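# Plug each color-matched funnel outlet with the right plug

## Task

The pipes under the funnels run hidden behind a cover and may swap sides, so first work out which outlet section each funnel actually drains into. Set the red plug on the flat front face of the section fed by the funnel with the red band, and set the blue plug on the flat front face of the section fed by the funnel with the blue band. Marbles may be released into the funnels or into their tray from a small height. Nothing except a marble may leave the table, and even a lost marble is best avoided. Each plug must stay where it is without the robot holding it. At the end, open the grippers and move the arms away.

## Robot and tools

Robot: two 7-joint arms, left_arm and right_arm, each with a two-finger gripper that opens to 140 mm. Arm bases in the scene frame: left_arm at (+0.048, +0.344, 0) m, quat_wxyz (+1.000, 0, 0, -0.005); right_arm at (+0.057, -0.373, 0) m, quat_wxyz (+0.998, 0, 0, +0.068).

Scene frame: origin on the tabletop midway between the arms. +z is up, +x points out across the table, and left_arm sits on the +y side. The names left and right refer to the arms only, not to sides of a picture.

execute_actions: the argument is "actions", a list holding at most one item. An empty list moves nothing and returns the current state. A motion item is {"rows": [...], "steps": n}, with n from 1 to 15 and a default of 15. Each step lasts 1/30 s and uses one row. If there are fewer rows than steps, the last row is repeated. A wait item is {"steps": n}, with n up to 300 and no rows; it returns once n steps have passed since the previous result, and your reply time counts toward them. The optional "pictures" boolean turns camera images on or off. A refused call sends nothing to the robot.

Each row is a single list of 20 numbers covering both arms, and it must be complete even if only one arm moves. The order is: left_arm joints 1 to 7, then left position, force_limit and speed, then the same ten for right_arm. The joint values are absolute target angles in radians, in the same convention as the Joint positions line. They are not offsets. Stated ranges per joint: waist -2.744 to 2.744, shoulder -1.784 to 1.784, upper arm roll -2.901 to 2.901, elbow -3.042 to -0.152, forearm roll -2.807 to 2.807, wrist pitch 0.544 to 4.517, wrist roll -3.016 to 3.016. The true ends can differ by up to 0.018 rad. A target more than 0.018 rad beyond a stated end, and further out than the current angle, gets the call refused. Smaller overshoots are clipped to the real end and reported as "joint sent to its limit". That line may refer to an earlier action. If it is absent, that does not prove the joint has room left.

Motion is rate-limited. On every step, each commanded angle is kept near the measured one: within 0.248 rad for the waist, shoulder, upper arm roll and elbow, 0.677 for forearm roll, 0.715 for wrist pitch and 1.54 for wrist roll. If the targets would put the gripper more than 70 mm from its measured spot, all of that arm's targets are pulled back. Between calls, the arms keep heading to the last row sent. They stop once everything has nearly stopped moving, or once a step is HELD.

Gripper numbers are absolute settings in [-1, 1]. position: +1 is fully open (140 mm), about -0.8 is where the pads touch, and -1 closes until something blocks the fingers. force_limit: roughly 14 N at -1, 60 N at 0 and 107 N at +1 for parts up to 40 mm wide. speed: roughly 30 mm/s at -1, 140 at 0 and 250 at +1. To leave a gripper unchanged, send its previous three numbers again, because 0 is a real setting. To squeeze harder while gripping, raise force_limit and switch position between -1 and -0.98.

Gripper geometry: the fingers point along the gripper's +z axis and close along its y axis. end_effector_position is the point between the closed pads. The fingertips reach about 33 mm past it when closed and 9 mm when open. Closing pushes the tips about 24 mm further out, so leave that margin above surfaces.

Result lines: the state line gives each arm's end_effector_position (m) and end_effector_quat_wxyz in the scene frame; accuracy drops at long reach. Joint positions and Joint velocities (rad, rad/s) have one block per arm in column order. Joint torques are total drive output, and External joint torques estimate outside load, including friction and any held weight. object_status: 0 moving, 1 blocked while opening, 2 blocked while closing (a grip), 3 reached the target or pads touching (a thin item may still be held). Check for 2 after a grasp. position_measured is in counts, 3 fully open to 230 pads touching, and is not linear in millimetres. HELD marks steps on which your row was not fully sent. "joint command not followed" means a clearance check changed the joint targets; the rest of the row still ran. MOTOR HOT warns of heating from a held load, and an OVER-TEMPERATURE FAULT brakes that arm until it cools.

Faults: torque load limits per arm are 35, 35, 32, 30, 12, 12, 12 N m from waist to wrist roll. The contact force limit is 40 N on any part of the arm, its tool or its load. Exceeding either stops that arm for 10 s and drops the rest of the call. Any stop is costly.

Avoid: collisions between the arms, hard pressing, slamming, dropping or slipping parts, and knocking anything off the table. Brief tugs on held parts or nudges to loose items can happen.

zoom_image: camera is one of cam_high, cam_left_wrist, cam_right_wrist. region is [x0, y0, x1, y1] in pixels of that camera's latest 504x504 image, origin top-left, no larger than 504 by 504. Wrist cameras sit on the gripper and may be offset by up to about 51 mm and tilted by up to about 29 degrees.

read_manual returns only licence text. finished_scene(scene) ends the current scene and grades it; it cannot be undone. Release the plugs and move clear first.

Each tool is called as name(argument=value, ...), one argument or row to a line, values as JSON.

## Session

execute_actions(
  actions=[],
)

Scene clock: 0.00 s of 6600.00 s.
left_arm: end_effector_position=(+0.1761, +0.7529, +0.2247) position_measured=3 object_status=3 end_effector_quat_wxyz=(-0.357, -0.552, +0.695, +0.293) | right_arm: end_effector_position=(+0.1377, -0.1125, +0.3402) position_measured=3 object_status=3 end_effector_quat_wxyz=(+0.144, -0.560, +0.629, -0.520)
Joint positions: left_arm=[ 0.891  0.183 -0.091 -2.026  0.65   1.451  0.828] | right_arm=[ 1.388 -0.213  0.442 -2.287 -0.557  1.144  2.057]
Joint velocities: left_arm=[-0.001  0.     0.001  0.001 -0.001 -0.    -0.   ] | right_arm=[-0.    -0.     0.001 -0.001  0.    -0.     0.001]
Joint torques (N m, as the joint torque sensors report them, + toward a larger angle): no reading
External joint torques (N m, as the arm's controller estimates them; a push from outside toward a larger angle lowers the number): no reading

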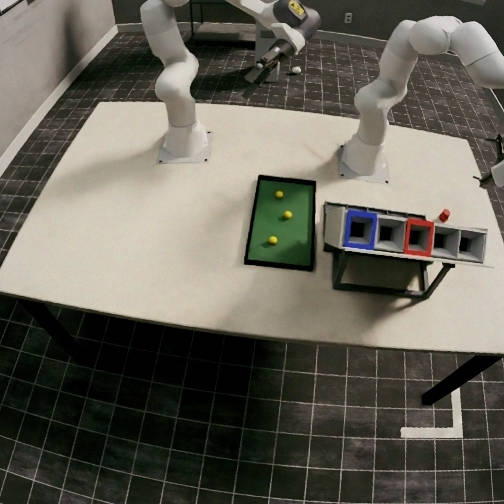

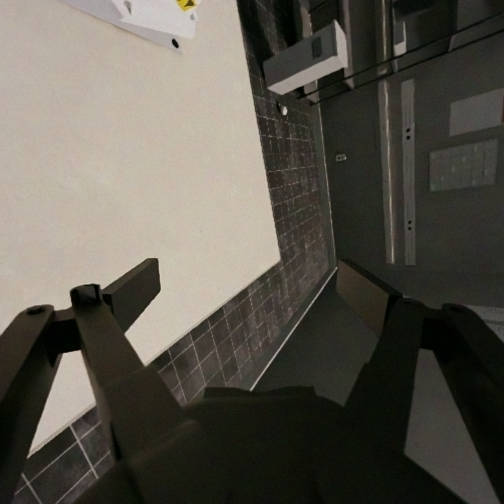

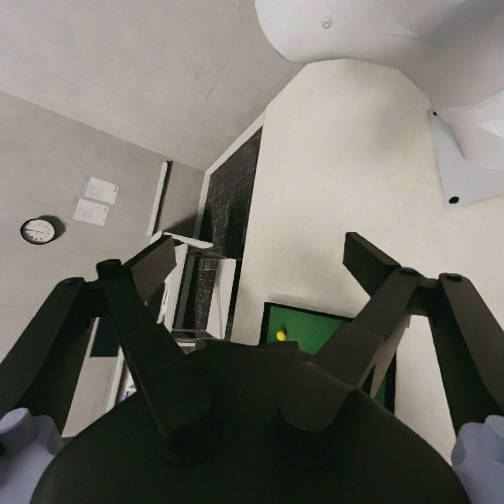

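execute_actions(
  actions=[
    {"rows":[[0.89,-0.7,0,-2.2,0,1.6,1.57,-0.1,-0.6,0,-0.4,-0.6,0,-2.2,0,1.5,2.0,1,0,0]],"steps":15},
  ],
  pictures=false,
)

execute_actions(
  actions=[
    {"steps":25},
  ],
  pictures=false,
)

execute_actions(
  actions=[
    {"rows":[[0,-0.75,0,-2.3,0,1.75,1.57,-0.1,-0.6,0,-0.4,-0.6,0,-2.2,0,1.5,2.0,1,0,0]],"steps":15},
  ],
)

Scene clock: 6.07 s of 6600.00 s.
left_arm: end_effector_position=(+0.2671, +0.6301, +0.3874) position_measured=108 object_status=0 end_effector_quat_wxyz=(-0.024, -0.530, +0.847, +0.017) | right_arm: end_effector_position=(+0.3526, -0.2348, +0.3849) position_measured=3 object_status=3 end_effector_quat_wxyz=(-0.051, -0.004, +0.998, -0.034)
Joint positions: left_arm=[ 0.89  -0.579 -0.003 -2.193  0.045  1.579  1.328] | right_arm=[ 0.318 -0.595  0.001 -2.196 -0.017  1.479  2.016]
Joint velocities: left_arm=[-0.001 -1.744  0.022  0.032 -0.347  0.124  0.792] | right_arm=[-2.05  -0.001 -0.104 -0.023  0.062  0.114 -0.035]
Joint torques (N m, as the joint torque sensors report them, + toward a larger angle): left_arm=[ 0.18  1.96  0.79 20.13 -0.16  2.17  0.55] | right_arm=[  6.61 -12.79   5.48  21.95   2.75   2.24  -0.05]
External joint torques (N m, as the arm's controller estimates them; a push from outside toward a larger angle lowers the number): left_arm=[ 0.19 -0.77  1.31  1.8  -1.18  0.19  0.57] | right_arm=[-1.68 -0.01  0.55 -1.71  0.87  0.58 -0.04]
Steps of this call (steps 1 to 90: nothing new was sent; then 2.57 s passed at rest; steps 91 to 105: all 15 steps of this action). Readings (joint positions | what the end effector reports):
91: left_arm=[0.888 0.164 -0.082 -2.047 0.594 1.465 0.859] | right_arm=[1.351 -0.249 0.412 -2.283 -0.439 1.204 2.052] | left_arm position_measured=3 object_status=0 | right_arm position_measured=3 object_status=3
92: left_arm=[0.888 0.132 -0.071 -2.075 0.526 1.475 0.894] | right_arm=[1.286 -0.312 0.348 -2.265 -0.333 1.256 2.048] | left_arm position_measured=10 object_status=0 | right_arm position_measured=3 object_status=3
94: left_arm=[0.888 0.052 -0.047 -2.124 0.390 1.498 0.972] | right_arm=[1.154 -0.430 0.215 -2.226 -0.218 1.325 2.041] | left_arm position_measured=25 object_status=0 | right_arm position_measured=3 object_status=3
98: left_arm=[0.890 -0.159 -0.015 -2.179 0.186 1.538 1.129] | right_arm=[0.867 -0.564 0.047 -2.194 -0.088 1.416 2.029] | left_arm position_measured=55 object_status=0 | right_arm position_measured=3 object_status=3
105: the state above

Scene clock: 6.90 s of 6600.00 s.
left_arm: end_effector_position=(+0.2736, +0.6184, +0.4301) position_measured=141 object_status=3 end_effector_quat_wxyz=(+0.044, -0.434, +0.900, +0.023) | right_arm: end_effector_position=(+0.3766, -0.4607, +0.3858) position_measured=3 object_status=3 end_effector_quat_wxyz=(-0.051, +0.342, +0.938, -0.005)
Joint positions: left_arm=[ 0.89  -0.702 -0.002 -2.199  0.004  1.597  1.551] | right_arm=[-0.398 -0.598 -0.003 -2.198 -0.003  1.497  2.005]
Joint velocities: left_arm=[ 0.    -0.001  0.001 -0.001 -0.001  0.     0.051] | right_arm=[-0.002 -0.     0.002 -0.    -0.     0.001 -0.003]
Joint torques (N m, as the joint torque sensors report them, + toward a larger angle): left_arm=[ 0.15 -4.97 -0.19 24.79 -0.1   3.12  0.47] | right_arm=[ -1.12 -11.81   2.79  21.01   1.59   2.91  -0.04]
External joint torques (N m, as the arm's controller estimates them; a push from outside toward a larger angle lowers the number): left_arm=[ 0.11  1.92  0.31  1.6  -0.93  0.48  0.48] | right_arm=[-1.12 -1.3   3.3  -2.46  0.76  0.76 -0.04]
Steps of this call (steps 1 to 25: the robot went on to your last target). Readings (joint positions | what the end effector reports):
1: left_arm=[0.890 -0.630 -0.003 -2.190 0.035 1.583 1.352] | right_arm=[0.245 -0.595 0.000 -2.197 -0.014 1.483 2.015] | left_arm position_measured=116 object_status=0 | right_arm position_measured=3 object_status=3
2: left_arm=[0.890 -0.666 -0.002 -2.186 0.028 1.587 1.375] | right_arm=[0.173 -0.595 -0.000 -2.198 -0.012 1.486 2.014] | left_arm position_measured=123 object_status=0 | right_arm position_measured=3 object_status=3
4: left_arm=[0.890 -0.701 -0.002 -2.183 0.018 1.592 1.412] | right_arm=[0.030 -0.595 -0.000 -2.198 -0.009 1.490 2.012] | left_arm position_measured=139 object_status=0 | right_arm position_measured=3 object_status=3
8: left_arm=[0.890 -0.704 -0.002 -2.194 0.009 1.595 1.467] | right_arm=[-0.250 -0.595 -0.000 -2.198 -0.005 1.495 2.010] | left_arm position_measured=141 object_status=0 | right_arm position_measured=3 object_status=3
25: the state above

Scene clock: 7.40 s of 6600.00 s.
left_arm: end_effector_position=(+0.4196, +0.3626, +0.4128) position_measured=141 object_status=3 end_effector_quat_wxyz=(+0.089, -0.029, +0.996, +0.005) | right_arm: end_effector_position=(+0.3766, -0.4607, +0.3858) position_measured=3 object_status=3 end_effector_quat_wxyz=(-0.051, +0.341, +0.939, -0.005)
Joint positions: left_arm=[ 0.063 -0.745 -0.005 -2.298  0.002  1.732  1.561] | right_arm=[-0.398 -0.598 -0.002 -2.199 -0.003  1.497  2.004]
Joint velocities: left_arm=[-0.893 -0.023 -0.101 -0.009 -0.019  0.094  0.017] | right_arm=[-0.003  0.    -0.001 -0.     0.     0.001 -0.001]
Joint torques (N m, as the joint torque sensors report them, + toward a larger angle): left_arm=[ 6.66 -7.73  6.64 25.45  0.73  3.08  0.31] | right_arm=[ -0.3  -11.44   2.23  22.31   1.51   2.73   0.06]
External joint torques (N m, as the arm's controller estimates them; a push from outside toward a larger angle lowers the number): left_arm=[-1.53 -0.78 -1.75  1.55 -1.11  0.39  0.3 ] | right_arm=[-0.21 -0.92  2.84 -1.18  0.69  0.58  0.06]
Steps of this call (steps 1 to 15: all 15 steps of this action). Readings (joint positions | what the end effector reports):
1: left_arm=[0.845 -0.711 0.011 -2.217 0.007 1.618 1.552] | right_arm=[-0.398 -0.598 -0.003 -2.198 -0.003 1.497 2.005] | left_arm position_measured=141 object_status=3 | right_arm position_measured=3 object_status=3
2: left_arm=[0.790 -0.721 0.013 -2.237 0.007 1.634 1.553] | right_arm=[-0.398 -0.598 -0.003 -2.198 -0.003 1.497 2.005] | left_arm position_measured=141 object_status=3 | right_arm position_measured=3 object_status=3
4: left_arm=[0.677 -0.731 0.009 -2.264 0.006 1.661 1.554] | right_arm=[-0.398 -0.598 -0.003 -2.198 -0.003 1.497 2.005] | left_arm position_measured=141 object_status=3 | right_arm position_measured=3 object_status=3
8: left_arm=[0.445 -0.739 0.004 -2.289 0.005 1.698 1.557] | right_arm=[-0.398 -0.598 -0.003 -2.199 -0.003 1.497 2.004] | left_arm position_measured=141 object_status=3 | right_arm position_measured=3 object_status=3
15: the state above

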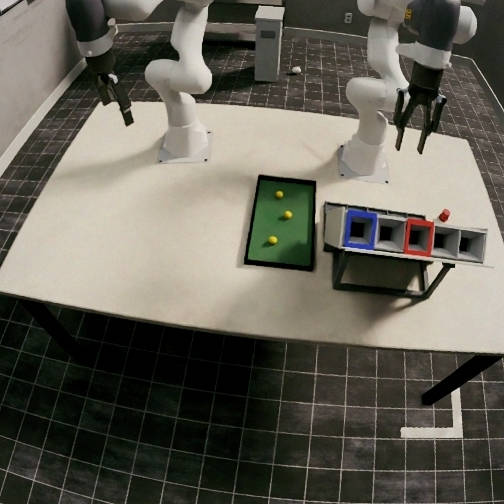

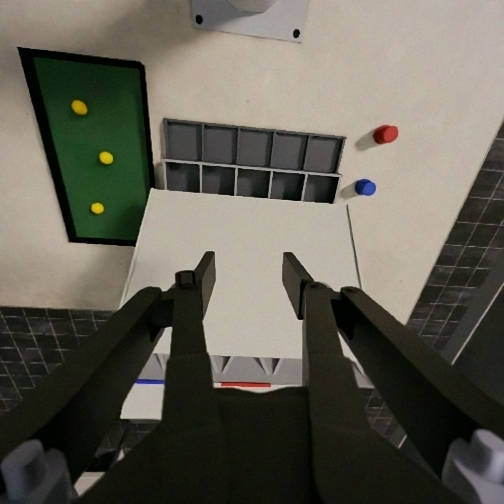

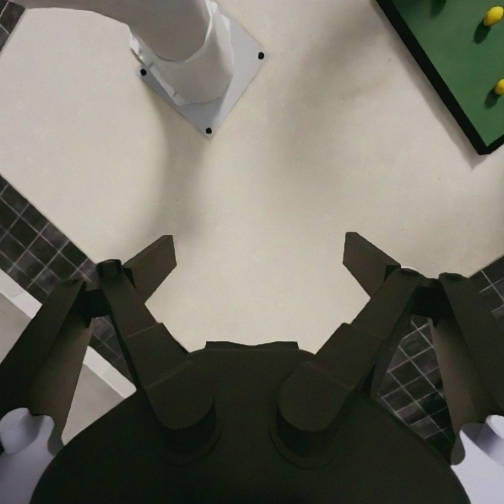

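execute_actions(
  actions=[
    {"rows":[[-0.904,-0.65,0,-2.4,0,1.95,1.57,-0.1,-0.6,0,-0.4,-0.6,0,-2.2,0,1.5,2.0,1,0,0]],"steps":15},
  ],
  pictures=false,
)

execute_actions(
  actions=[
    {"rows":[[-0.904,-0.45,0,-2.58,0,2.25,1.57,-0.1,-0.6,0,-0.4,-0.6,0,-2.2,0,1.5,2.0,1,0,0]],"steps":15},
  ],
  pictures=false,
)

execute_actions(
  actions=[
    {"rows":[[-0.904,-0.273,0,-2.684,0,2.411,1.57,-0.1,-0.6,0,-0.4,-0.6,0,-2.2,0,1.5,2.0,1,0,0]],"steps":15},
  ],
  pictures=false,
)

execute_actions(
  actions=[
    {"steps":10},
  ],
)

Scene clock: 12.87 s of 6600.00 s.
left_arm: end_effector_position=(+0.3445, +0.0653, +0.3499) position_measured=141 object_status=3 end_effector_quat_wxyz=(+0.080, +0.366, +0.927, -0.031) | right_arm: end_effector_position=(+0.3766, -0.4607, +0.3858) position_measured=3 object_status=3 end_effector_quat_wxyz=(-0.051, +0.341, +0.939, -0.005)
Joint positions: left_arm=[-0.747 -0.652  0.001 -2.397  0.003  1.916  1.566] | right_arm=[-0.399 -0.598 -0.002 -2.199 -0.003  1.497  2.004]
Joint velocities: left_arm=[-1.482  0.007 -0.083 -0.008 -0.006  0.148 -0.001] | right_arm=[-0.     0.    -0.    -0.001  0.    -0.    -0.001]
Joint torques (N m, as the joint torque sensors report them, + toward a larger angle): left_arm=[ 3.82 -7.81  3.06 26.13  0.26  2.91  0.33] | right_arm=[ -0.31 -10.7    2.31  21.97   1.49   2.76  -0.01]
External joint torques (N m, as the arm's controller estimates them; a push from outside toward a larger angle lowers the number): left_arm=[-2.5   3.23  0.09  1.49 -0.67  0.31  0.33] | right_arm=[-0.29 -0.18  2.83 -1.5   0.65  0.61 -0.01]
Steps of this call (steps 1 to 30: the robot went on to your last target; steps 31 to 90: nothing new was sent; then 1.97 s passed at rest; steps 91 to 105: all 15 steps of this action). Readings (joint positions | what the end effector reports):
91: left_arm=[-0.032 -0.744 0.008 -2.308 0.003 1.768 1.566] | right_arm=[-0.399 -0.598 -0.002 -2.199 -0.003 1.497 2.004] | left_arm position_measured=141 object_status=3 | right_arm position_measured=3 object_status=3
92: left_arm=[-0.075 -0.731 0.011 -2.321 0.004 1.787 1.566] | right_arm=[-0.399 -0.598 -0.002 -2.199 -0.003 1.497 2.004] | left_arm position_measured=141 object_status=3 | right_arm position_measured=3 object_status=3
94: left_arm=[-0.169 -0.702 0.010 -2.349 0.004 1.820 1.566] | right_arm=[-0.399 -0.598 -0.002 -2.199 -0.003 1.497 2.004] | left_arm position_measured=141 object_status=3 | right_arm position_measured=3 object_status=3
98: left_arm=[-0.374 -0.664 0.007 -2.384 0.003 1.869 1.566] | right_arm=[-0.399 -0.598 -0.002 -2.199 -0.003 1.497 2.004] | left_arm position_measured=141 object_status=3 | right_arm position_measured=3 object_status=3
105: the state above

Scene clock: 13.37 s of 6600.00 s.
left_arm: end_effector_position=(+0.3059, +0.0107, +0.2088) position_measured=141 object_status=3 end_effector_quat_wxyz=(+0.040, +0.439, +0.897, -0.018) | right_arm: end_effector_position=(+0.3766, -0.4607, +0.3858) position_measured=3 object_status=3 end_effector_quat_wxyz=(-0.051, +0.341, +0.939, -0.005)
Joint positions: left_arm=[-0.901 -0.448 -0.002 -2.581  0.003  2.22   1.566] | right_arm=[-0.399 -0.598 -0.002 -2.199 -0.003  1.497  2.004]
Joint velocities: left_arm=[-0.006 -0.004  0.006  0.004 -0.001  0.165 -0.   ] | right_arm=[-0.001 -0.001  0.     0.    -0.    -0.001  0.002]
Joint torques (N m, as the joint torque sensors report them, + toward a larger angle): left_arm=[ -2.57 -16.16  -0.78  26.02  -0.05   2.98   0.39] | right_arm=[ -0.46 -12.03   1.87  21.8    1.5    2.84   0.05]
External joint torques (N m, as the arm's controller estimates them; a push from outside toward a larger angle lowers the number): left_arm=[-2.51 -0.67 -0.33  2.69 -0.74  0.46  0.39] | right_arm=[-0.5  -1.52  2.31 -1.68  0.65  0.68  0.05]
Steps of this call (steps 1 to 15: all 15 steps of this action). Readings (joint positions | what the end effector reports):
1: left_arm=[-0.778 -0.643 -0.006 -2.408 0.003 1.945 1.566] | right_arm=[-0.399 -0.598 -0.002 -2.199 -0.003 1.497 2.004] | left_arm position_measured=141 object_status=3 | right_arm position_measured=3 object_status=3
2: left_arm=[-0.800 -0.621 -0.008 -2.428 0.003 1.973 1.566] | right_arm=[-0.399 -0.598 -0.002 -2.199 -0.003 1.497 2.004] | left_arm position_measured=141 object_status=3 | right_arm position_measured=3 object_status=3
4: left_arm=[-0.837 -0.564 -0.006 -2.478 0.003 2.032 1.566] | right_arm=[-0.399 -0.598 -0.002 -2.199 -0.003 1.497 2.004] | left_arm position_measured=141 object_status=3 | right_arm position_measured=3 object_status=3
8: left_arm=[-0.890 -0.461 -0.004 -2.568 0.003 2.143 1.566] | right_arm=[-0.399 -0.598 -0.002 -2.199 -0.003 1.497 2.004] | left_arm position_measured=141 object_status=3 | right_arm position_measured=3 object_status=3
15: the state above

Scene clock: 13.87 s of 6600.00 s.
left_arm: end_effector_position=(+0.2890, +0.0323, +0.1079) position_measured=141 object_status=3 end_effector_quat_wxyz=(-0.007, +0.440, +0.898, +0.005) | right_arm: end_effector_position=(+0.3766, -0.4607, +0.3858) position_measured=3 object_status=3 end_effector_quat_wxyz=(-0.051, +0.341, +0.939, -0.005)
Joint positions: left_arm=[-0.902 -0.272 -0.002 -2.685  0.003  2.396  1.566] | right_arm=[-0.399 -0.598 -0.002 -2.199 -0.003  1.497  2.004]
Joint velocities: left_arm=[ 0.001 -0.     0.001  0.001 -0.     0.073  0.001] | right_arm=[-0.001 -0.001 -0.     0.001 -0.    -0.    -0.002]
Joint torques (N m, as the joint torque sensors report them, + toward a larger angle): left_arm=[ -1.64 -19.67   0.2   22.81  -0.14   2.75   0.3 ] | right_arm=[ -1.23 -11.42   2.    21.92   1.53   2.77  -0.04]
External joint torques (N m, as the arm's controller estimates them; a push from outside toward a larger angle lowers the number): left_arm=[-1.68 -0.74  0.4   2.18 -0.68  0.44  0.3 ] | right_arm=[-1.25 -0.84  2.47 -1.62  0.68  0.61 -0.04]
Steps of this call (steps 1 to 15: all 15 steps of this action). Readings (joint positions | what the end effector reports):
1: left_arm=[-0.901 -0.433 -0.002 -2.588 0.003 2.247 1.566] | right_arm=[-0.399 -0.598 -0.002 -2.199 -0.003 1.497 2.004] | left_arm position_measured=141 object_status=3 | right_arm position_measured=3 object_status=3
2: left_arm=[-0.901 -0.402 -0.002 -2.603 0.003 2.271 1.566] | right_arm=[-0.399 -0.598 -0.002 -2.199 -0.003 1.497 2.004] | left_arm position_measured=141 object_status=3 | right_arm position_measured=3 object_status=3
4: left_arm=[-0.901 -0.334 -0.002 -2.644 0.003 2.314 1.566] | right_arm=[-0.399 -0.598 -0.002 -2.199 -0.003 1.497 2.004] | left_arm position_measured=141 object_status=3 | right_arm position_measured=3 object_status=3
8: left_arm=[-0.902 -0.273 -0.002 -2.686 0.003 2.360 1.566] | right_arm=[-0.399 -0.598 -0.002 -2.199 -0.003 1.497 2.004] | left_arm position_measured=141 object_status=3 | right_arm position_measured=3 object_status=3
15: the state above

Scene clock: 14.20 s of 6600.00 s.
left_arm: end_effector_position=(+0.2911, +0.0296, +0.1088) position_measured=141 object_status=3 end_effector_quat_wxyz=(-0.002, +0.440, +0.898, +0.003) | right_arm: end_effector_position=(+0.3766, -0.4607, +0.3858) position_measured=3 object_status=3 end_effector_quat_wxyz=(-0.051, +0.341, +0.939, -0.005)
Joint positions: left_arm=[-0.902 -0.272 -0.002 -2.685  0.003  2.407  1.566] | right_arm=[-0.399 -0.598 -0.002 -2.199 -0.003  1.497  2.004]
Joint velocities: left_arm=[-0.    0.    0.    0.    0.    0.01  0.  ] | right_arm=[-0.001  0.001 -0.001 -0.002 -0.001 -0.001 -0.001]
Joint torques (N m, as the joint torque sensors report them, + toward a larger angle): left_arm=[ -1.13 -19.28   0.78  23.25  -0.18   2.85   0.37] | right_arm=[ -1.02 -11.19   1.99  21.85   1.44   2.76  -0.11]
External joint torques (N m, as the arm's controller estimates them; a push from outside toward a larger angle lowers the number): left_arm=[-1.11 -0.21  1.04  2.42 -0.72  0.46  0.36] | right_arm=[-0.99 -0.85  2.53 -1.51  0.61  0.62 -0.11]
Steps of this call (steps 1 to 10: the robot went on to your last target). Readings (joint positions | what the end effector reports):
1: left_arm=[-0.902 -0.272 -0.002 -2.685 0.003 2.399 1.566] | right_arm=[-0.399 -0.598 -0.002 -2.199 -0.003 1.497 2.004] | left_arm position_measured=141 object_status=3 | right_arm position_measured=3 object_status=3
2: left_arm=[-0.902 -0.272 -0.002 -2.685 0.003 2.400 1.566] | right_arm=[-0.399 -0.598 -0.002 -2.199 -0.003 1.497 2.004] | left_arm position_measured=141 object_status=3 | right_arm position_measured=3 object_status=3
4: left_arm=[-0.902 -0.272 -0.002 -2.685 0.003 2.403 1.566] | right_arm=[-0.399 -0.598 -0.002 -2.199 -0.003 1.497 2.004] | left_arm position_measured=141 object_status=3 | right_arm position_measured=3 object_status=3
8: left_arm=[-0.902 -0.272 -0.002 -2.685 0.003 2.406 1.566] | right_arm=[-0.399 -0.598 -0.002 -2.199 -0.003 1.497 2.004] | left_arm position_measured=141 object_status=3 | right_arm position_measured=3 object_status=3
10: the state above

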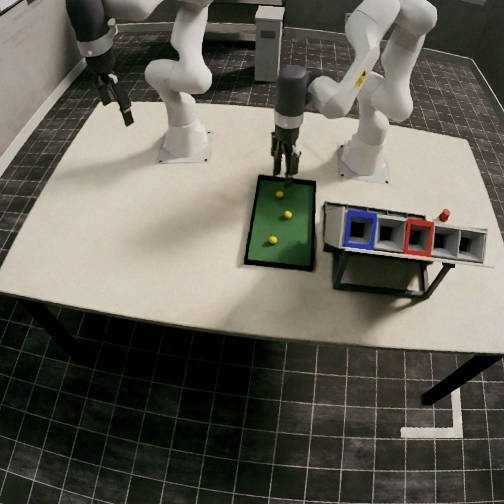

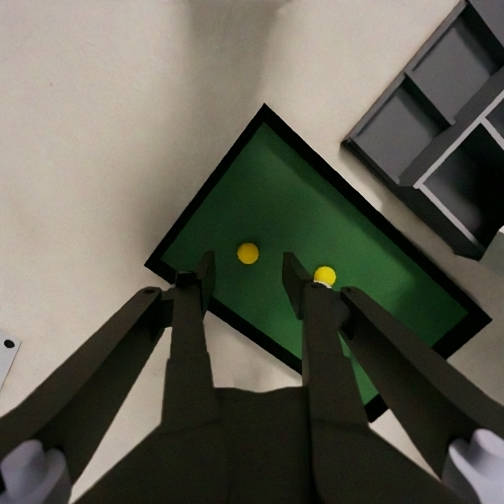

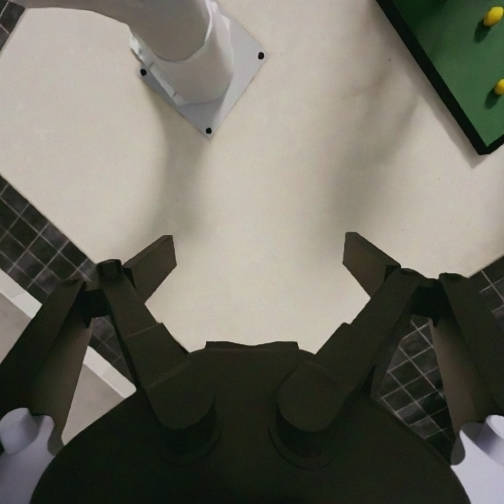

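execute_actions(
  actions=[
    {"rows":[[-0.904,-0.18,0,-2.71,0,2.56,1.57,-0.1,-0.6,0,-0.4,-0.6,0,-2.2,0,1.5,2.0,1,0,0]],"steps":10},
  ],
  pictures=false,
)

execute_actions(
  actions=[
    {"rows":[[-0.904,-0.111,0,-2.7275,0,2.622,1.57,-0.1,-0.6,0,-0.4,-0.6,0,-2.2,0,1.5,2.0,1,0,0]],"steps":15},
  ],
  pictures=false,
)

execute_actions(
  actions=[
    {"rows":[[-0.904,-0.111,0,-2.7275,0,2.622,1.57,-1,-0.6,-0.5,-0.4,-0.6,0,-2.2,0,1.5,2.0,1,0,0]],"steps":15},
  ],
  pictures=false,
)

execute_actions(
  actions=[
    {"steps":5},
  ],
  pictures=false,
)

execute_actions(
  actions=[
    {"rows":[[-0.904,-0.4,0,-2.6,0,2.2,1.57,-1,-0.6,-0.5,-0.4,-0.6,0,-2.2,0,1.5,2.0,1,0,0]],"steps":12},
  ],
  pictures=false,
)

execute_actions(
  actions=[
    {"rows":[[-0.8,-0.5,0,-1.95,0,1.6,1.57,-1,-0.6,-0.5,-0.4,-0.6,0,-2.2,0,1.5,2.0,1,0,0]],"steps":15},
  ],
  pictures=false,
)

execute_actions(
  actions=[
    {"rows":[[-0.182,0.08,0,-1.377,0,1.596,1.57,-1,-0.6,-0.5,-0.4,-0.6,0,-2.2,0,1.5,2.0,1,0,0]],"steps":15},
  ],
  pictures=false,
)

execute_actions(
  actions=[
    {"steps":8},
  ],
  pictures=false,
)

execute_actions(
  actions=[
    {"rows":[[-0.182,0.217,0,-1.377,0,1.596,1.57,-1,-0.6,-0.5,-0.4,-0.6,0,-2.2,0,1.5,2.0,1,0,0]],"steps":15},
  ],
)

Scene clock: 24.13 s of 6600.00 s.
left_arm: end_effector_position=(+0.2937, +0.0260, +0.0738) position_measured=141 object_status=3 end_effector_quat_wxyz=(+0.003, +0.440, +0.898, -0.001) | right_arm: end_effector_position=(+0.3766, -0.4606, +0.3857) position_measured=3 object_status=3 end_effector_quat_wxyz=(-0.051, +0.341, +0.939, -0.005)
Joint positions: left_arm=[-0.902 -0.182 -0.001 -2.711  0.003  2.536  1.566] | right_arm=[-0.399 -0.598 -0.002 -2.199 -0.003  1.497  2.004]
Joint velocities: left_arm=[ 0.001  0.001  0.001 -0.     0.002  0.132 -0.001] | right_arm=[-0.001  0.     0.     0.001  0.001 -0.    -0.   ]
Joint torques (N m, as the joint torque sensors report them, + toward a larger angle): left_arm=[ -1.32 -19.04  -0.14  21.26  -0.22   2.72   0.34] | right_arm=[ -0.08 -11.24   1.85  21.95   1.45   2.76  -0.03]
External joint torques (N m, as the arm's controller estimates them; a push from outside toward a larger angle lowers the number): left_arm=[-1.36  1.6  -0.02  2.09 -0.69  0.36  0.34] | right_arm=[-0.05 -0.7   2.38 -1.58  0.61  0.6  -0.03]
Steps of this call (steps 1 to 30: the robot went on to your last target; steps 31 to 90: nothing new was sent; then 6.60 s passed at rest; steps 91 to 100: all 10 steps of this action). Readings (joint positions | what the end effector reports):
91: left_arm=[-0.902 -0.258 -0.002 -2.686 0.003 2.435 1.566] | right_arm=[-0.399 -0.598 -0.002 -2.199 -0.003 1.497 2.004] | left_arm position_measured=141 object_status=3 | right_arm position_measured=3 object_status=3
92: left_arm=[-0.902 -0.235 -0.001 -2.690 0.003 2.459 1.566] | right_arm=[-0.399 -0.598 -0.002 -2.199 -0.003 1.497 2.004] | left_arm position_measured=141 object_status=3 | right_arm position_measured=3 object_status=3
94: left_arm=[-0.902 -0.200 -0.001 -2.703 0.003 2.490 1.566] | right_arm=[-0.399 -0.598 -0.002 -2.199 -0.003 1.497 2.004] | left_arm position_measured=141 object_status=3 | right_arm position_measured=3 object_status=3
98: left_arm=[-0.902 -0.182 -0.001 -2.711 0.003 2.525 1.566] | right_arm=[-0.399 -0.598 -0.002 -2.199 -0.003 1.497 2.004] | left_arm position_measured=141 object_status=3 | right_arm position_measured=3 object_status=3
100: the state above

Scene clock: 24.63 s of 6600.00 s.
left_arm: end_effector_position=(+0.2914, +0.0289, +0.0471) position_measured=141 object_status=3 end_effector_quat_wxyz=(+0.000, +0.440, +0.898, +0.001) | right_arm: end_effector_position=(+0.3766, -0.4606, +0.3857) position_measured=3 object_status=3 end_effector_quat_wxyz=(-0.051, +0.341, +0.939, -0.005)
Joint positions: left_arm=[-0.902 -0.113 -0.001 -2.728  0.003  2.615  1.566] | right_arm=[-0.399 -0.598 -0.002 -2.199 -0.003  1.497  2.004]
Joint velocities: left_arm=[-0.001  0.001 -0.    -0.002  0.     0.027  0.001] | right_arm=[ 0.001 -0.    -0.    -0.    -0.001  0.001 -0.001]
Joint torques (N m, as the joint torque sensors report them, + toward a larger angle): left_arm=[ -1.68 -21.07   0.38  20.25  -0.2    2.94   0.33] | right_arm=[ -1.09 -11.55   2.24  21.36   1.46   2.73  -0.03]
External joint torques (N m, as the arm's controller estimates them; a push from outside toward a larger angle lowers the number): left_arm=[-1.6   0.79  0.56  2.22 -0.62  0.56  0.33] | right_arm=[-1.14 -1.07  2.67 -2.1   0.62  0.58 -0.03]
Steps of this call (steps 1 to 15: all 15 steps of this action). Readings (joint positions | what the end effector reports):
1: left_arm=[-0.902 -0.171 -0.001 -2.711 0.003 2.552 1.566] | right_arm=[-0.399 -0.598 -0.002 -2.199 -0.003 1.497 2.004] | left_arm position_measured=141 object_status=3 | right_arm position_measured=3 object_status=3
2: left_arm=[-0.902 -0.154 -0.001 -2.713 0.003 2.565 1.566] | right_arm=[-0.399 -0.598 -0.002 -2.199 -0.003 1.497 2.004] | left_arm position_measured=141 object_status=3 | right_arm position_measured=3 object_status=3
4: left_arm=[-0.902 -0.127 -0.001 -2.722 0.003 2.582 1.566] | right_arm=[-0.399 -0.598 -0.002 -2.199 -0.003 1.497 2.004] | left_arm position_measured=141 object_status=3 | right_arm position_measured=3 object_status=3
8: left_arm=[-0.902 -0.113 -0.001 -2.728 0.003 2.601 1.566] | right_arm=[-0.399 -0.598 -0.002 -2.199 -0.003 1.497 2.004] | left_arm position_measured=141 object_status=3 | right_arm position_measured=3 object_status=3
15: the state above

Scene clock: 25.13 s of 6600.00 s.
left_arm: end_effector_position=(+0.2922, +0.0278, +0.0475) position_measured=198 object_status=0 end_effector_quat_wxyz=(+0.002, +0.440, +0.898, -0.000) | right_arm: end_effector_position=(+0.3766, -0.4606, +0.3857) position_measured=3 object_status=3 end_effector_quat_wxyz=(-0.051, +0.341, +0.939, -0.005)
Joint positions: left_arm=[-0.902 -0.113 -0.001 -2.728  0.003  2.619  1.566] | right_arm=[-0.399 -0.598 -0.002 -2.199 -0.003  1.497  2.004]
Joint velocities: left_arm=[-0.002  0.     0.001  0.001 -0.001  0.     0.   ] | right_arm=[ 0.001 -0.001 -0.001  0.001  0.001  0.     0.   ]
Joint torques (N m, as the joint torque sensors report them, + toward a larger angle): left_arm=[ -1.88 -20.13  -0.13  20.21  -0.37   2.92   0.36] | right_arm=[ -0.62 -11.13   1.94  21.54   1.58   2.85  -0.1 ]
External joint torques (N m, as the arm's controller estimates them; a push from outside toward a larger angle lowers the number): left_arm=[-1.82  1.85  0.02  2.09 -0.78  0.49  0.36] | right_arm=[-0.61 -0.62  2.46 -1.94  0.74  0.69 -0.1 ]
Steps of this call (steps 1 to 15: all 15 steps of this action). Readings (joint positions | what the end effector reports):
1: left_arm=[-0.902 -0.113 -0.001 -2.728 0.003 2.616 1.566] | right_arm=[-0.399 -0.598 -0.002 -2.199 -0.003 1.497 2.004] | left_arm position_measured=141 object_status=0 | right_arm position_measured=3 object_status=3
2: left_arm=[-0.902 -0.113 -0.001 -2.728 0.003 2.616 1.566] | right_arm=[-0.399 -0.598 -0.002 -2.199 -0.003 1.497 2.004] | left_arm position_measured=145 object_status=0 | right_arm position_measured=3 object_status=3
4: left_arm=[-0.902 -0.113 -0.001 -2.728 0.003 2.617 1.566] | right_arm=[-0.399 -0.598 -0.002 -2.199 -0.003 1.497 2.004] | left_arm position_measured=155 object_status=0 | right_arm position_measured=3 object_status=3
8: left_arm=[-0.902 -0.113 -0.001 -2.728 0.003 2.618 1.566] | right_arm=[-0.399 -0.598 -0.002 -2.199 -0.003 1.497 2.004] | left_arm position_measured=173 object_status=0 | right_arm position_measured=3 object_status=3
15: the state above

Scene clock: 25.30 s of 6600.00 s.
left_arm: end_effector_position=(+0.2922, +0.0278, +0.0475) position_measured=198 object_status=2 end_effector_quat_wxyz=(+0.002, +0.440, +0.898, -0.000) | right_arm: end_effector_position=(+0.3766, -0.4606, +0.3857) position_measured=3 object_status=3 end_effector_quat_wxyz=(-0.051, +0.341, +0.939, -0.005)
Joint positions: left_arm=[-0.902 -0.113 -0.001 -2.728  0.003  2.619  1.566] | right_arm=[-0.399 -0.598 -0.002 -2.199 -0.003  1.497  2.004]
Joint velocities: left_arm=[-0.001 -0.001  0.     0.002  0.     0.001 -0.001] | right_arm=[ 0.001 -0.    -0.002  0.001 -0.002 -0.     0.001]
Joint torques (N m, as the joint torque sensors report them, + toward a larger angle): left_arm=[ -1.93 -20.08   0.82  20.01  -0.22   2.94   0.41] | right_arm=[ -0.79 -11.21   2.07  22.06   1.57   2.76  -0.02]
External joint torques (N m, as the arm's controller estimates them; a push from outside toward a larger angle lowers the number): left_arm=[-1.86  1.91  0.98  1.83 -0.63  0.51  0.41] | right_arm=[-0.77 -0.79  2.6  -1.36  0.74  0.61 -0.02]
Steps of this call (steps 1 to 5: the robot went on to your last target). Readings (joint positions | what the end effector reports):
1: left_arm=[-0.902 -0.113 -0.001 -2.728 0.003 2.619 1.566] | right_arm=[-0.399 -0.598 -0.002 -2.199 -0.003 1.497 2.004] | left_arm position_measured=198 object_status=0 | right_arm position_measured=3 object_status=3
2: left_arm=[-0.902 -0.113 -0.001 -2.728 0.003 2.619 1.566] | right_arm=[-0.399 -0.598 -0.002 -2.199 -0.003 1.497 2.004] | left_arm position_measured=198 object_status=0 | right_arm position_measured=3 object_status=3
4: left_arm=[-0.902 -0.113 -0.001 -2.728 0.003 2.619 1.566] | right_arm=[-0.399 -0.598 -0.002 -2.199 -0.003 1.497 2.004] | left_arm position_measured=198 object_status=2 | right_arm position_measured=3 object_status=3
5: the state above

Scene clock: 25.70 s of 6600.00 s.
left_arm: end_effector_position=(+0.3047, +0.0122, +0.1862) position_measured=198 object_status=2 end_effector_quat_wxyz=(+0.028, +0.440, +0.898, -0.012) | right_arm: end_effector_position=(+0.3766, -0.4606, +0.3857) position_measured=3 object_status=3 end_effector_quat_wxyz=(-0.051, +0.341, +0.939, -0.005)
Joint positions: left_arm=[-0.902 -0.401 -0.001 -2.596  0.003  2.257  1.566] | right_arm=[-0.399 -0.598 -0.002 -2.199 -0.003  1.497  2.004]
Joint velocities: left_arm=[-0.003  0.     0.001 -0.043 -0.001 -0.334  0.001] | right_arm=[ 0.     0.    -0.001 -0.    -0.001 -0.    -0.001]
Joint torques (N m, as the joint torque sensors report them, + toward a larger angle): left_arm=[ -1.17 -15.95   0.92  25.4    0.08   2.2    0.29] | right_arm=[ -0.9  -11.25   1.86  21.76   1.44   2.81  -0.02]
External joint torques (N m, as the arm's controller estimates them; a push from outside toward a larger angle lowers the number): left_arm=[-1.17  1.01  1.25  1.61 -0.59 -0.55  0.29] | right_arm=[-0.88 -0.81  2.39 -1.68  0.6   0.66 -0.02]
Steps of this call (steps 1 to 12: all 12 steps of this action). Readings (joint positions | what the end effector reports):
1: left_arm=[-0.902 -0.134 -0.001 -2.719 0.003 2.571 1.566] | right_arm=[-0.399 -0.598 -0.002 -2.199 -0.003 1.497 2.004] | left_arm position_measured=198 object_status=2 | right_arm position_measured=3 object_status=3
2: left_arm=[-0.902 -0.175 -0.001 -2.703 0.003 2.527 1.566] | right_arm=[-0.399 -0.598 -0.002 -2.199 -0.003 1.497 2.004] | left_arm position_measured=198 object_status=2 | right_arm position_measured=3 object_status=3
4: left_arm=[-0.902 -0.267 -0.001 -2.660 0.003 2.446 1.566] | right_arm=[-0.399 -0.598 -0.002 -2.199 -0.003 1.497 2.004] | left_arm position_measured=198 object_status=2 | right_arm position_measured=3 object_status=3
8: left_arm=[-0.902 -0.390 -0.001 -2.598 0.003 2.320 1.566] | right_arm=[-0.399 -0.598 -0.002 -2.199 -0.003 1.497 2.004] | left_arm position_measured=198 object_status=2 | right_arm position_measured=3 object_status=3
12: the state above

Scene clock: 26.20 s of 6600.00 s.
left_arm: end_effector_position=(+0.3568, +0.0178, +0.4832) position_measured=198 object_status=2 end_effector_quat_wxyz=(+0.106, +0.391, +0.913, -0.044) | right_arm: end_effector_position=(+0.3766, -0.4606, +0.3857) position_measured=3 object_status=3 end_effector_quat_wxyz=(-0.051, +0.341, +0.939, -0.005)
Joint positions: left_arm=[-0.804 -0.508 -0.    -1.969  0.003  1.691  1.566] | right_arm=[-0.399 -0.598 -0.002 -2.199 -0.003  1.497  2.004]
Joint velocities: left_arm=[ 0.021 -0.133 -0.002  0.416 -0.    -0.486  0.001] | right_arm=[-0.001 -0.001 -0.     0.002 -0.001 -0.001 -0.001]
Joint torques (N m, as the joint torque sensors report them, + toward a larger angle): left_arm=[ 2.17 -1.55  0.54 16.4   0.07  1.5   0.28] | right_arm=[ -0.72 -10.75   2.57  21.97   1.59   2.76  -0.01]
External joint torques (N m, as the arm's controller estimates them; a push from outside toward a larger angle lowers the number): left_arm=[ 2.44 -0.85  1.35  2.58 -0.55 -0.33  0.29] | right_arm=[-0.66 -0.15  3.14 -1.61  0.75  0.59 -0.01]
Steps of this call (steps 1 to 15: all 15 steps of this action). Readings (joint positions | what the end effector reports):
1: left_arm=[-0.891 -0.403 -0.005 -2.574 0.003 2.196 1.566] | right_arm=[-0.399 -0.598 -0.002 -2.199 -0.003 1.497 2.004] | left_arm position_measured=198 object_status=2 | right_arm position_measured=3 object_status=3
2: left_arm=[-0.877 -0.412 -0.005 -2.538 0.003 2.138 1.566] | right_arm=[-0.399 -0.598 -0.002 -2.199 -0.003 1.497 2.004] | left_arm position_measured=198 object_status=2 | right_arm position_measured=3 object_status=3
4: left_arm=[-0.851 -0.435 -0.003 -2.453 0.003 2.034 1.566] | right_arm=[-0.399 -0.598 -0.002 -2.199 -0.003 1.497 2.004] | left_arm position_measured=198 object_status=2 | right_arm position_measured=3 object_status=3
8: left_arm=[-0.821 -0.470 -0.001 -2.257 0.003 1.872 1.566] | right_arm=[-0.399 -0.598 -0.002 -2.199 -0.003 1.497 2.004] | left_arm position_measured=198 object_status=2 | right_arm position_measured=3 object_status=3
15: the state above

Scene clock: 26.70 s of 6600.00 s.
left_arm: end_effector_position=(+0.6169, +0.1698, +0.4833) position_measured=198 object_status=2 end_effector_quat_wxyz=(+0.090, +0.145, +0.985, -0.014) | right_arm: end_effector_position=(+0.3766, -0.4606, +0.3857) position_measured=3 object_status=3 end_effector_quat_wxyz=(-0.051, +0.341, +0.939, -0.005)
Joint positions: left_arm=[-0.28  -0.006 -0.007 -1.448 -0.     1.625  1.566] | right_arm=[-0.399 -0.598 -0.002 -2.199 -0.003  1.497  2.004]
Joint velocities: left_arm=[ 0.878  0.839  0.086  0.63  -0.    -0.075 -0.001] | right_arm=[ 0.     0.    -0.001  0.001 -0.001  0.001  0.   ]
Joint torques (N m, as the joint torque sensors report them, + toward a larger angle): left_arm=[ -0.74 -35.18  -1.57  24.91   0.69   1.36   0.24] | right_arm=[ -0.58 -10.78   2.29  22.32   1.58   2.75  -0.09]
External joint torques (N m, as the arm's controller estimates them; a push from outside toward a larger angle lowers the number): left_arm=[ 1.61  1.26  0.22  3.19 -0.2  -0.53  0.23] | right_arm=[-0.55 -0.26  2.83 -1.18  0.74  0.59 -0.09]
Steps of this call (steps 1 to 15: all 15 steps of this action). Readings (joint positions | what the end effector reports):
1: left_arm=[-0.771 -0.486 -0.012 -1.925 0.000 1.676 1.566] | right_arm=[-0.399 -0.598 -0.002 -2.199 -0.003 1.497 2.004] | left_arm position_measured=198 object_status=2 | right_arm position_measured=3 object_status=3
2: left_arm=[-0.732 -0.451 -0.015 -1.877 0.000 1.671 1.566] | right_arm=[-0.399 -0.598 -0.002 -2.199 -0.003 1.497 2.004] | left_arm position_measured=198 object_status=2 | right_arm position_measured=3 object_status=3
4: left_arm=[-0.656 -0.377 -0.014 -1.794 0.000 1.661 1.566] | right_arm=[-0.399 -0.598 -0.002 -2.199 -0.003 1.497 2.004] | left_arm position_measured=198 object_status=2 | right_arm position_measured=3 object_status=3
8: left_arm=[-0.511 -0.230 -0.011 -1.644 -0.000 1.645 1.566] | right_arm=[-0.399 -0.598 -0.002 -2.199 -0.003 1.497 2.004] | left_arm position_measured=198 object_status=2 | right_arm position_measured=3 object_status=3
15: the state above

Scene clock: 26.97 s of 6600.00 s.
left_arm: end_effector_position=(+0.6494, +0.2316, +0.4580) position_measured=198 object_status=2 end_effector_quat_wxyz=(+0.067, +0.090, +0.994, -0.006) | right_arm: end_effector_position=(+0.3766, -0.4606, +0.3857) position_measured=3 object_status=3 end_effector_quat_wxyz=(-0.051, +0.341, +0.939, -0.005)
Joint positions: left_arm=[-0.182  0.084  0.007 -1.385 -0.     1.603  1.566] | right_arm=[-0.399 -0.598 -0.002 -2.199 -0.003  1.497  2.004]
Joint velocities: left_arm=[ 0.001 -0.007 -0.047  0.085  0.002 -0.029  0.002] | right_arm=[ 0.001  0.001  0.001  0.     0.001 -0.     0.001]
Joint torques (N m, as the joint torque sensors report them, + toward a larger angle): left_arm=[  0.08 -35.32  -1.82  26.11   0.63   2.48   0.32] | right_arm=[ -0.31 -11.02   1.98  22.18   1.5    2.76  -0.1 ]
External joint torques (N m, as the arm's controller estimates them; a push from outside toward a larger angle lowers the number): left_arm=[ 1.54 -0.46 -1.17  2.86 -0.05 -0.23  0.32] | right_arm=[-0.36 -0.6   2.43 -1.23  0.65  0.61 -0.1 ]
Steps of this call (steps 1 to 8: the robot went on to your last target). Readings (joint positions | what the end effector reports):
1: left_arm=[-0.250 0.023 -0.005 -1.426 -0.000 1.621 1.566] | right_arm=[-0.399 -0.598 -0.002 -2.199 -0.003 1.497 2.004] | left_arm position_measured=198 object_status=2 | right_arm position_measured=3 object_status=3
2: left_arm=[-0.225 0.045 -0.001 -1.411 -0.000 1.617 1.566] | right_arm=[-0.399 -0.598 -0.002 -2.199 -0.003 1.497 2.004] | left_arm position_measured=198 object_status=2 | right_arm position_measured=3 object_status=3
4: left_arm=[-0.195 0.073 0.007 -1.397 -0.000 1.611 1.566] | right_arm=[-0.399 -0.598 -0.002 -2.199 -0.003 1.497 2.004] | left_arm position_measured=198 object_status=2 | right_arm position_measured=3 object_status=3
8: the state above

Scene clock: 27.47 s of 6600.00 s.
left_arm: end_effector_position=(+0.6597, +0.2262, +0.3767) position_measured=198 object_status=2 end_effector_quat_wxyz=(-0.000, +0.093, +0.996, +0.000) | right_arm: end_effector_position=(+0.3766, -0.4606, +0.3857) position_measured=3 object_status=3 end_effector_quat_wxyz=(-0.051, +0.341, +0.939, -0.005)
Joint positions: left_arm=[-0.182  0.22   0.002 -1.379 -0.     1.598  1.566] | right_arm=[-0.399 -0.598 -0.002 -2.199 -0.003  1.497  2.004]
Joint velocities: left_arm=[ 0.001 -0.032 -0.001  0.021  0.002 -0.     0.   ] | right_arm=[-0.001  0.    -0.     0.001  0.002  0.    -0.001]
Joint torques (N m, as the joint torque sensors report them, + toward a larger angle): left_arm=[  0.09 -38.69  -1.32  25.13   0.82   2.16   0.29] | right_arm=[ -1.53 -10.85   2.31  22.06   1.59   2.73  -0.09]
External joint torques (N m, as the arm's controller estimates them; a push from outside toward a larger angle lowers the number): left_arm=[ 0.05 -1.76 -1.57  2.45  0.01 -0.15  0.29] | right_arm=[-1.46 -0.29  2.9  -1.49  0.76  0.57 -0.09]
Steps of this call (steps 1 to 15: all 15 steps of this action). Readings (joint positions | what the end effector reports):
1: left_arm=[-0.182 0.096 0.006 -1.373 -0.000 1.603 1.566] | right_arm=[-0.399 -0.598 -0.002 -2.199 -0.003 1.497 2.004] | left_arm position_measured=198 object_status=2 | right_arm position_measured=3 object_status=3
2: left_arm=[-0.182 0.118 0.004 -1.366 -0.000 1.604 1.566] | right_arm=[-0.399 -0.598 -0.002 -2.199 -0.003 1.497 2.004] | left_arm position_measured=198 object_status=2 | right_arm position_measured=3 object_status=3
4: left_arm=[-0.182 0.168 0.003 -1.369 -0.000 1.603 1.566] | right_arm=[-0.399 -0.598 -0.002 -2.199 -0.003 1.497 2.004] | left_arm position_measured=198 object_status=2 | right_arm position_measured=3 object_status=3
8: left_arm=[-0.182 0.225 0.002 -1.385 -0.000 1.598 1.566] | right_arm=[-0.399 -0.598 -0.002 -2.199 -0.003 1.497 2.004] | left_arm position_measured=198 object_status=2 | right_arm position_measured=3 object_status=3
15: the state above

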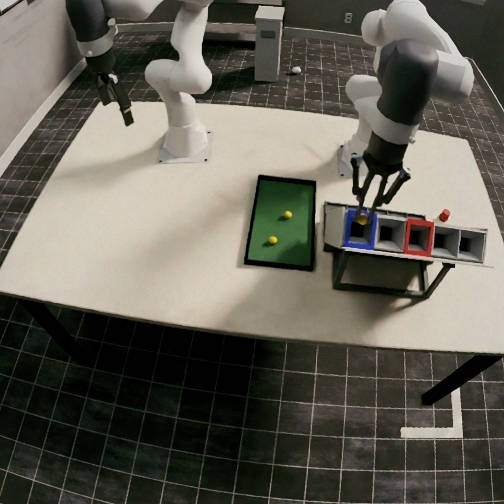

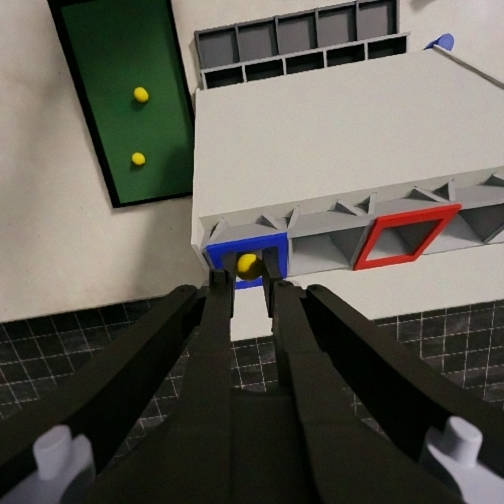

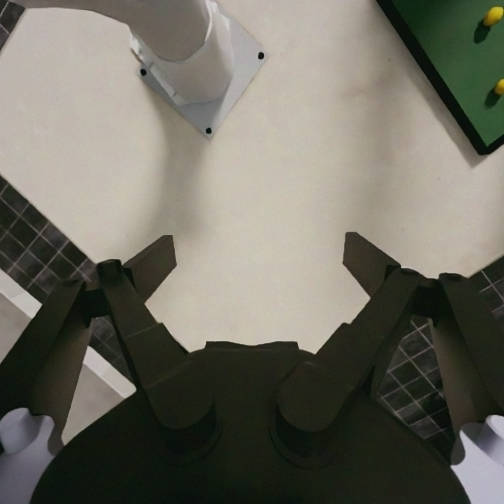

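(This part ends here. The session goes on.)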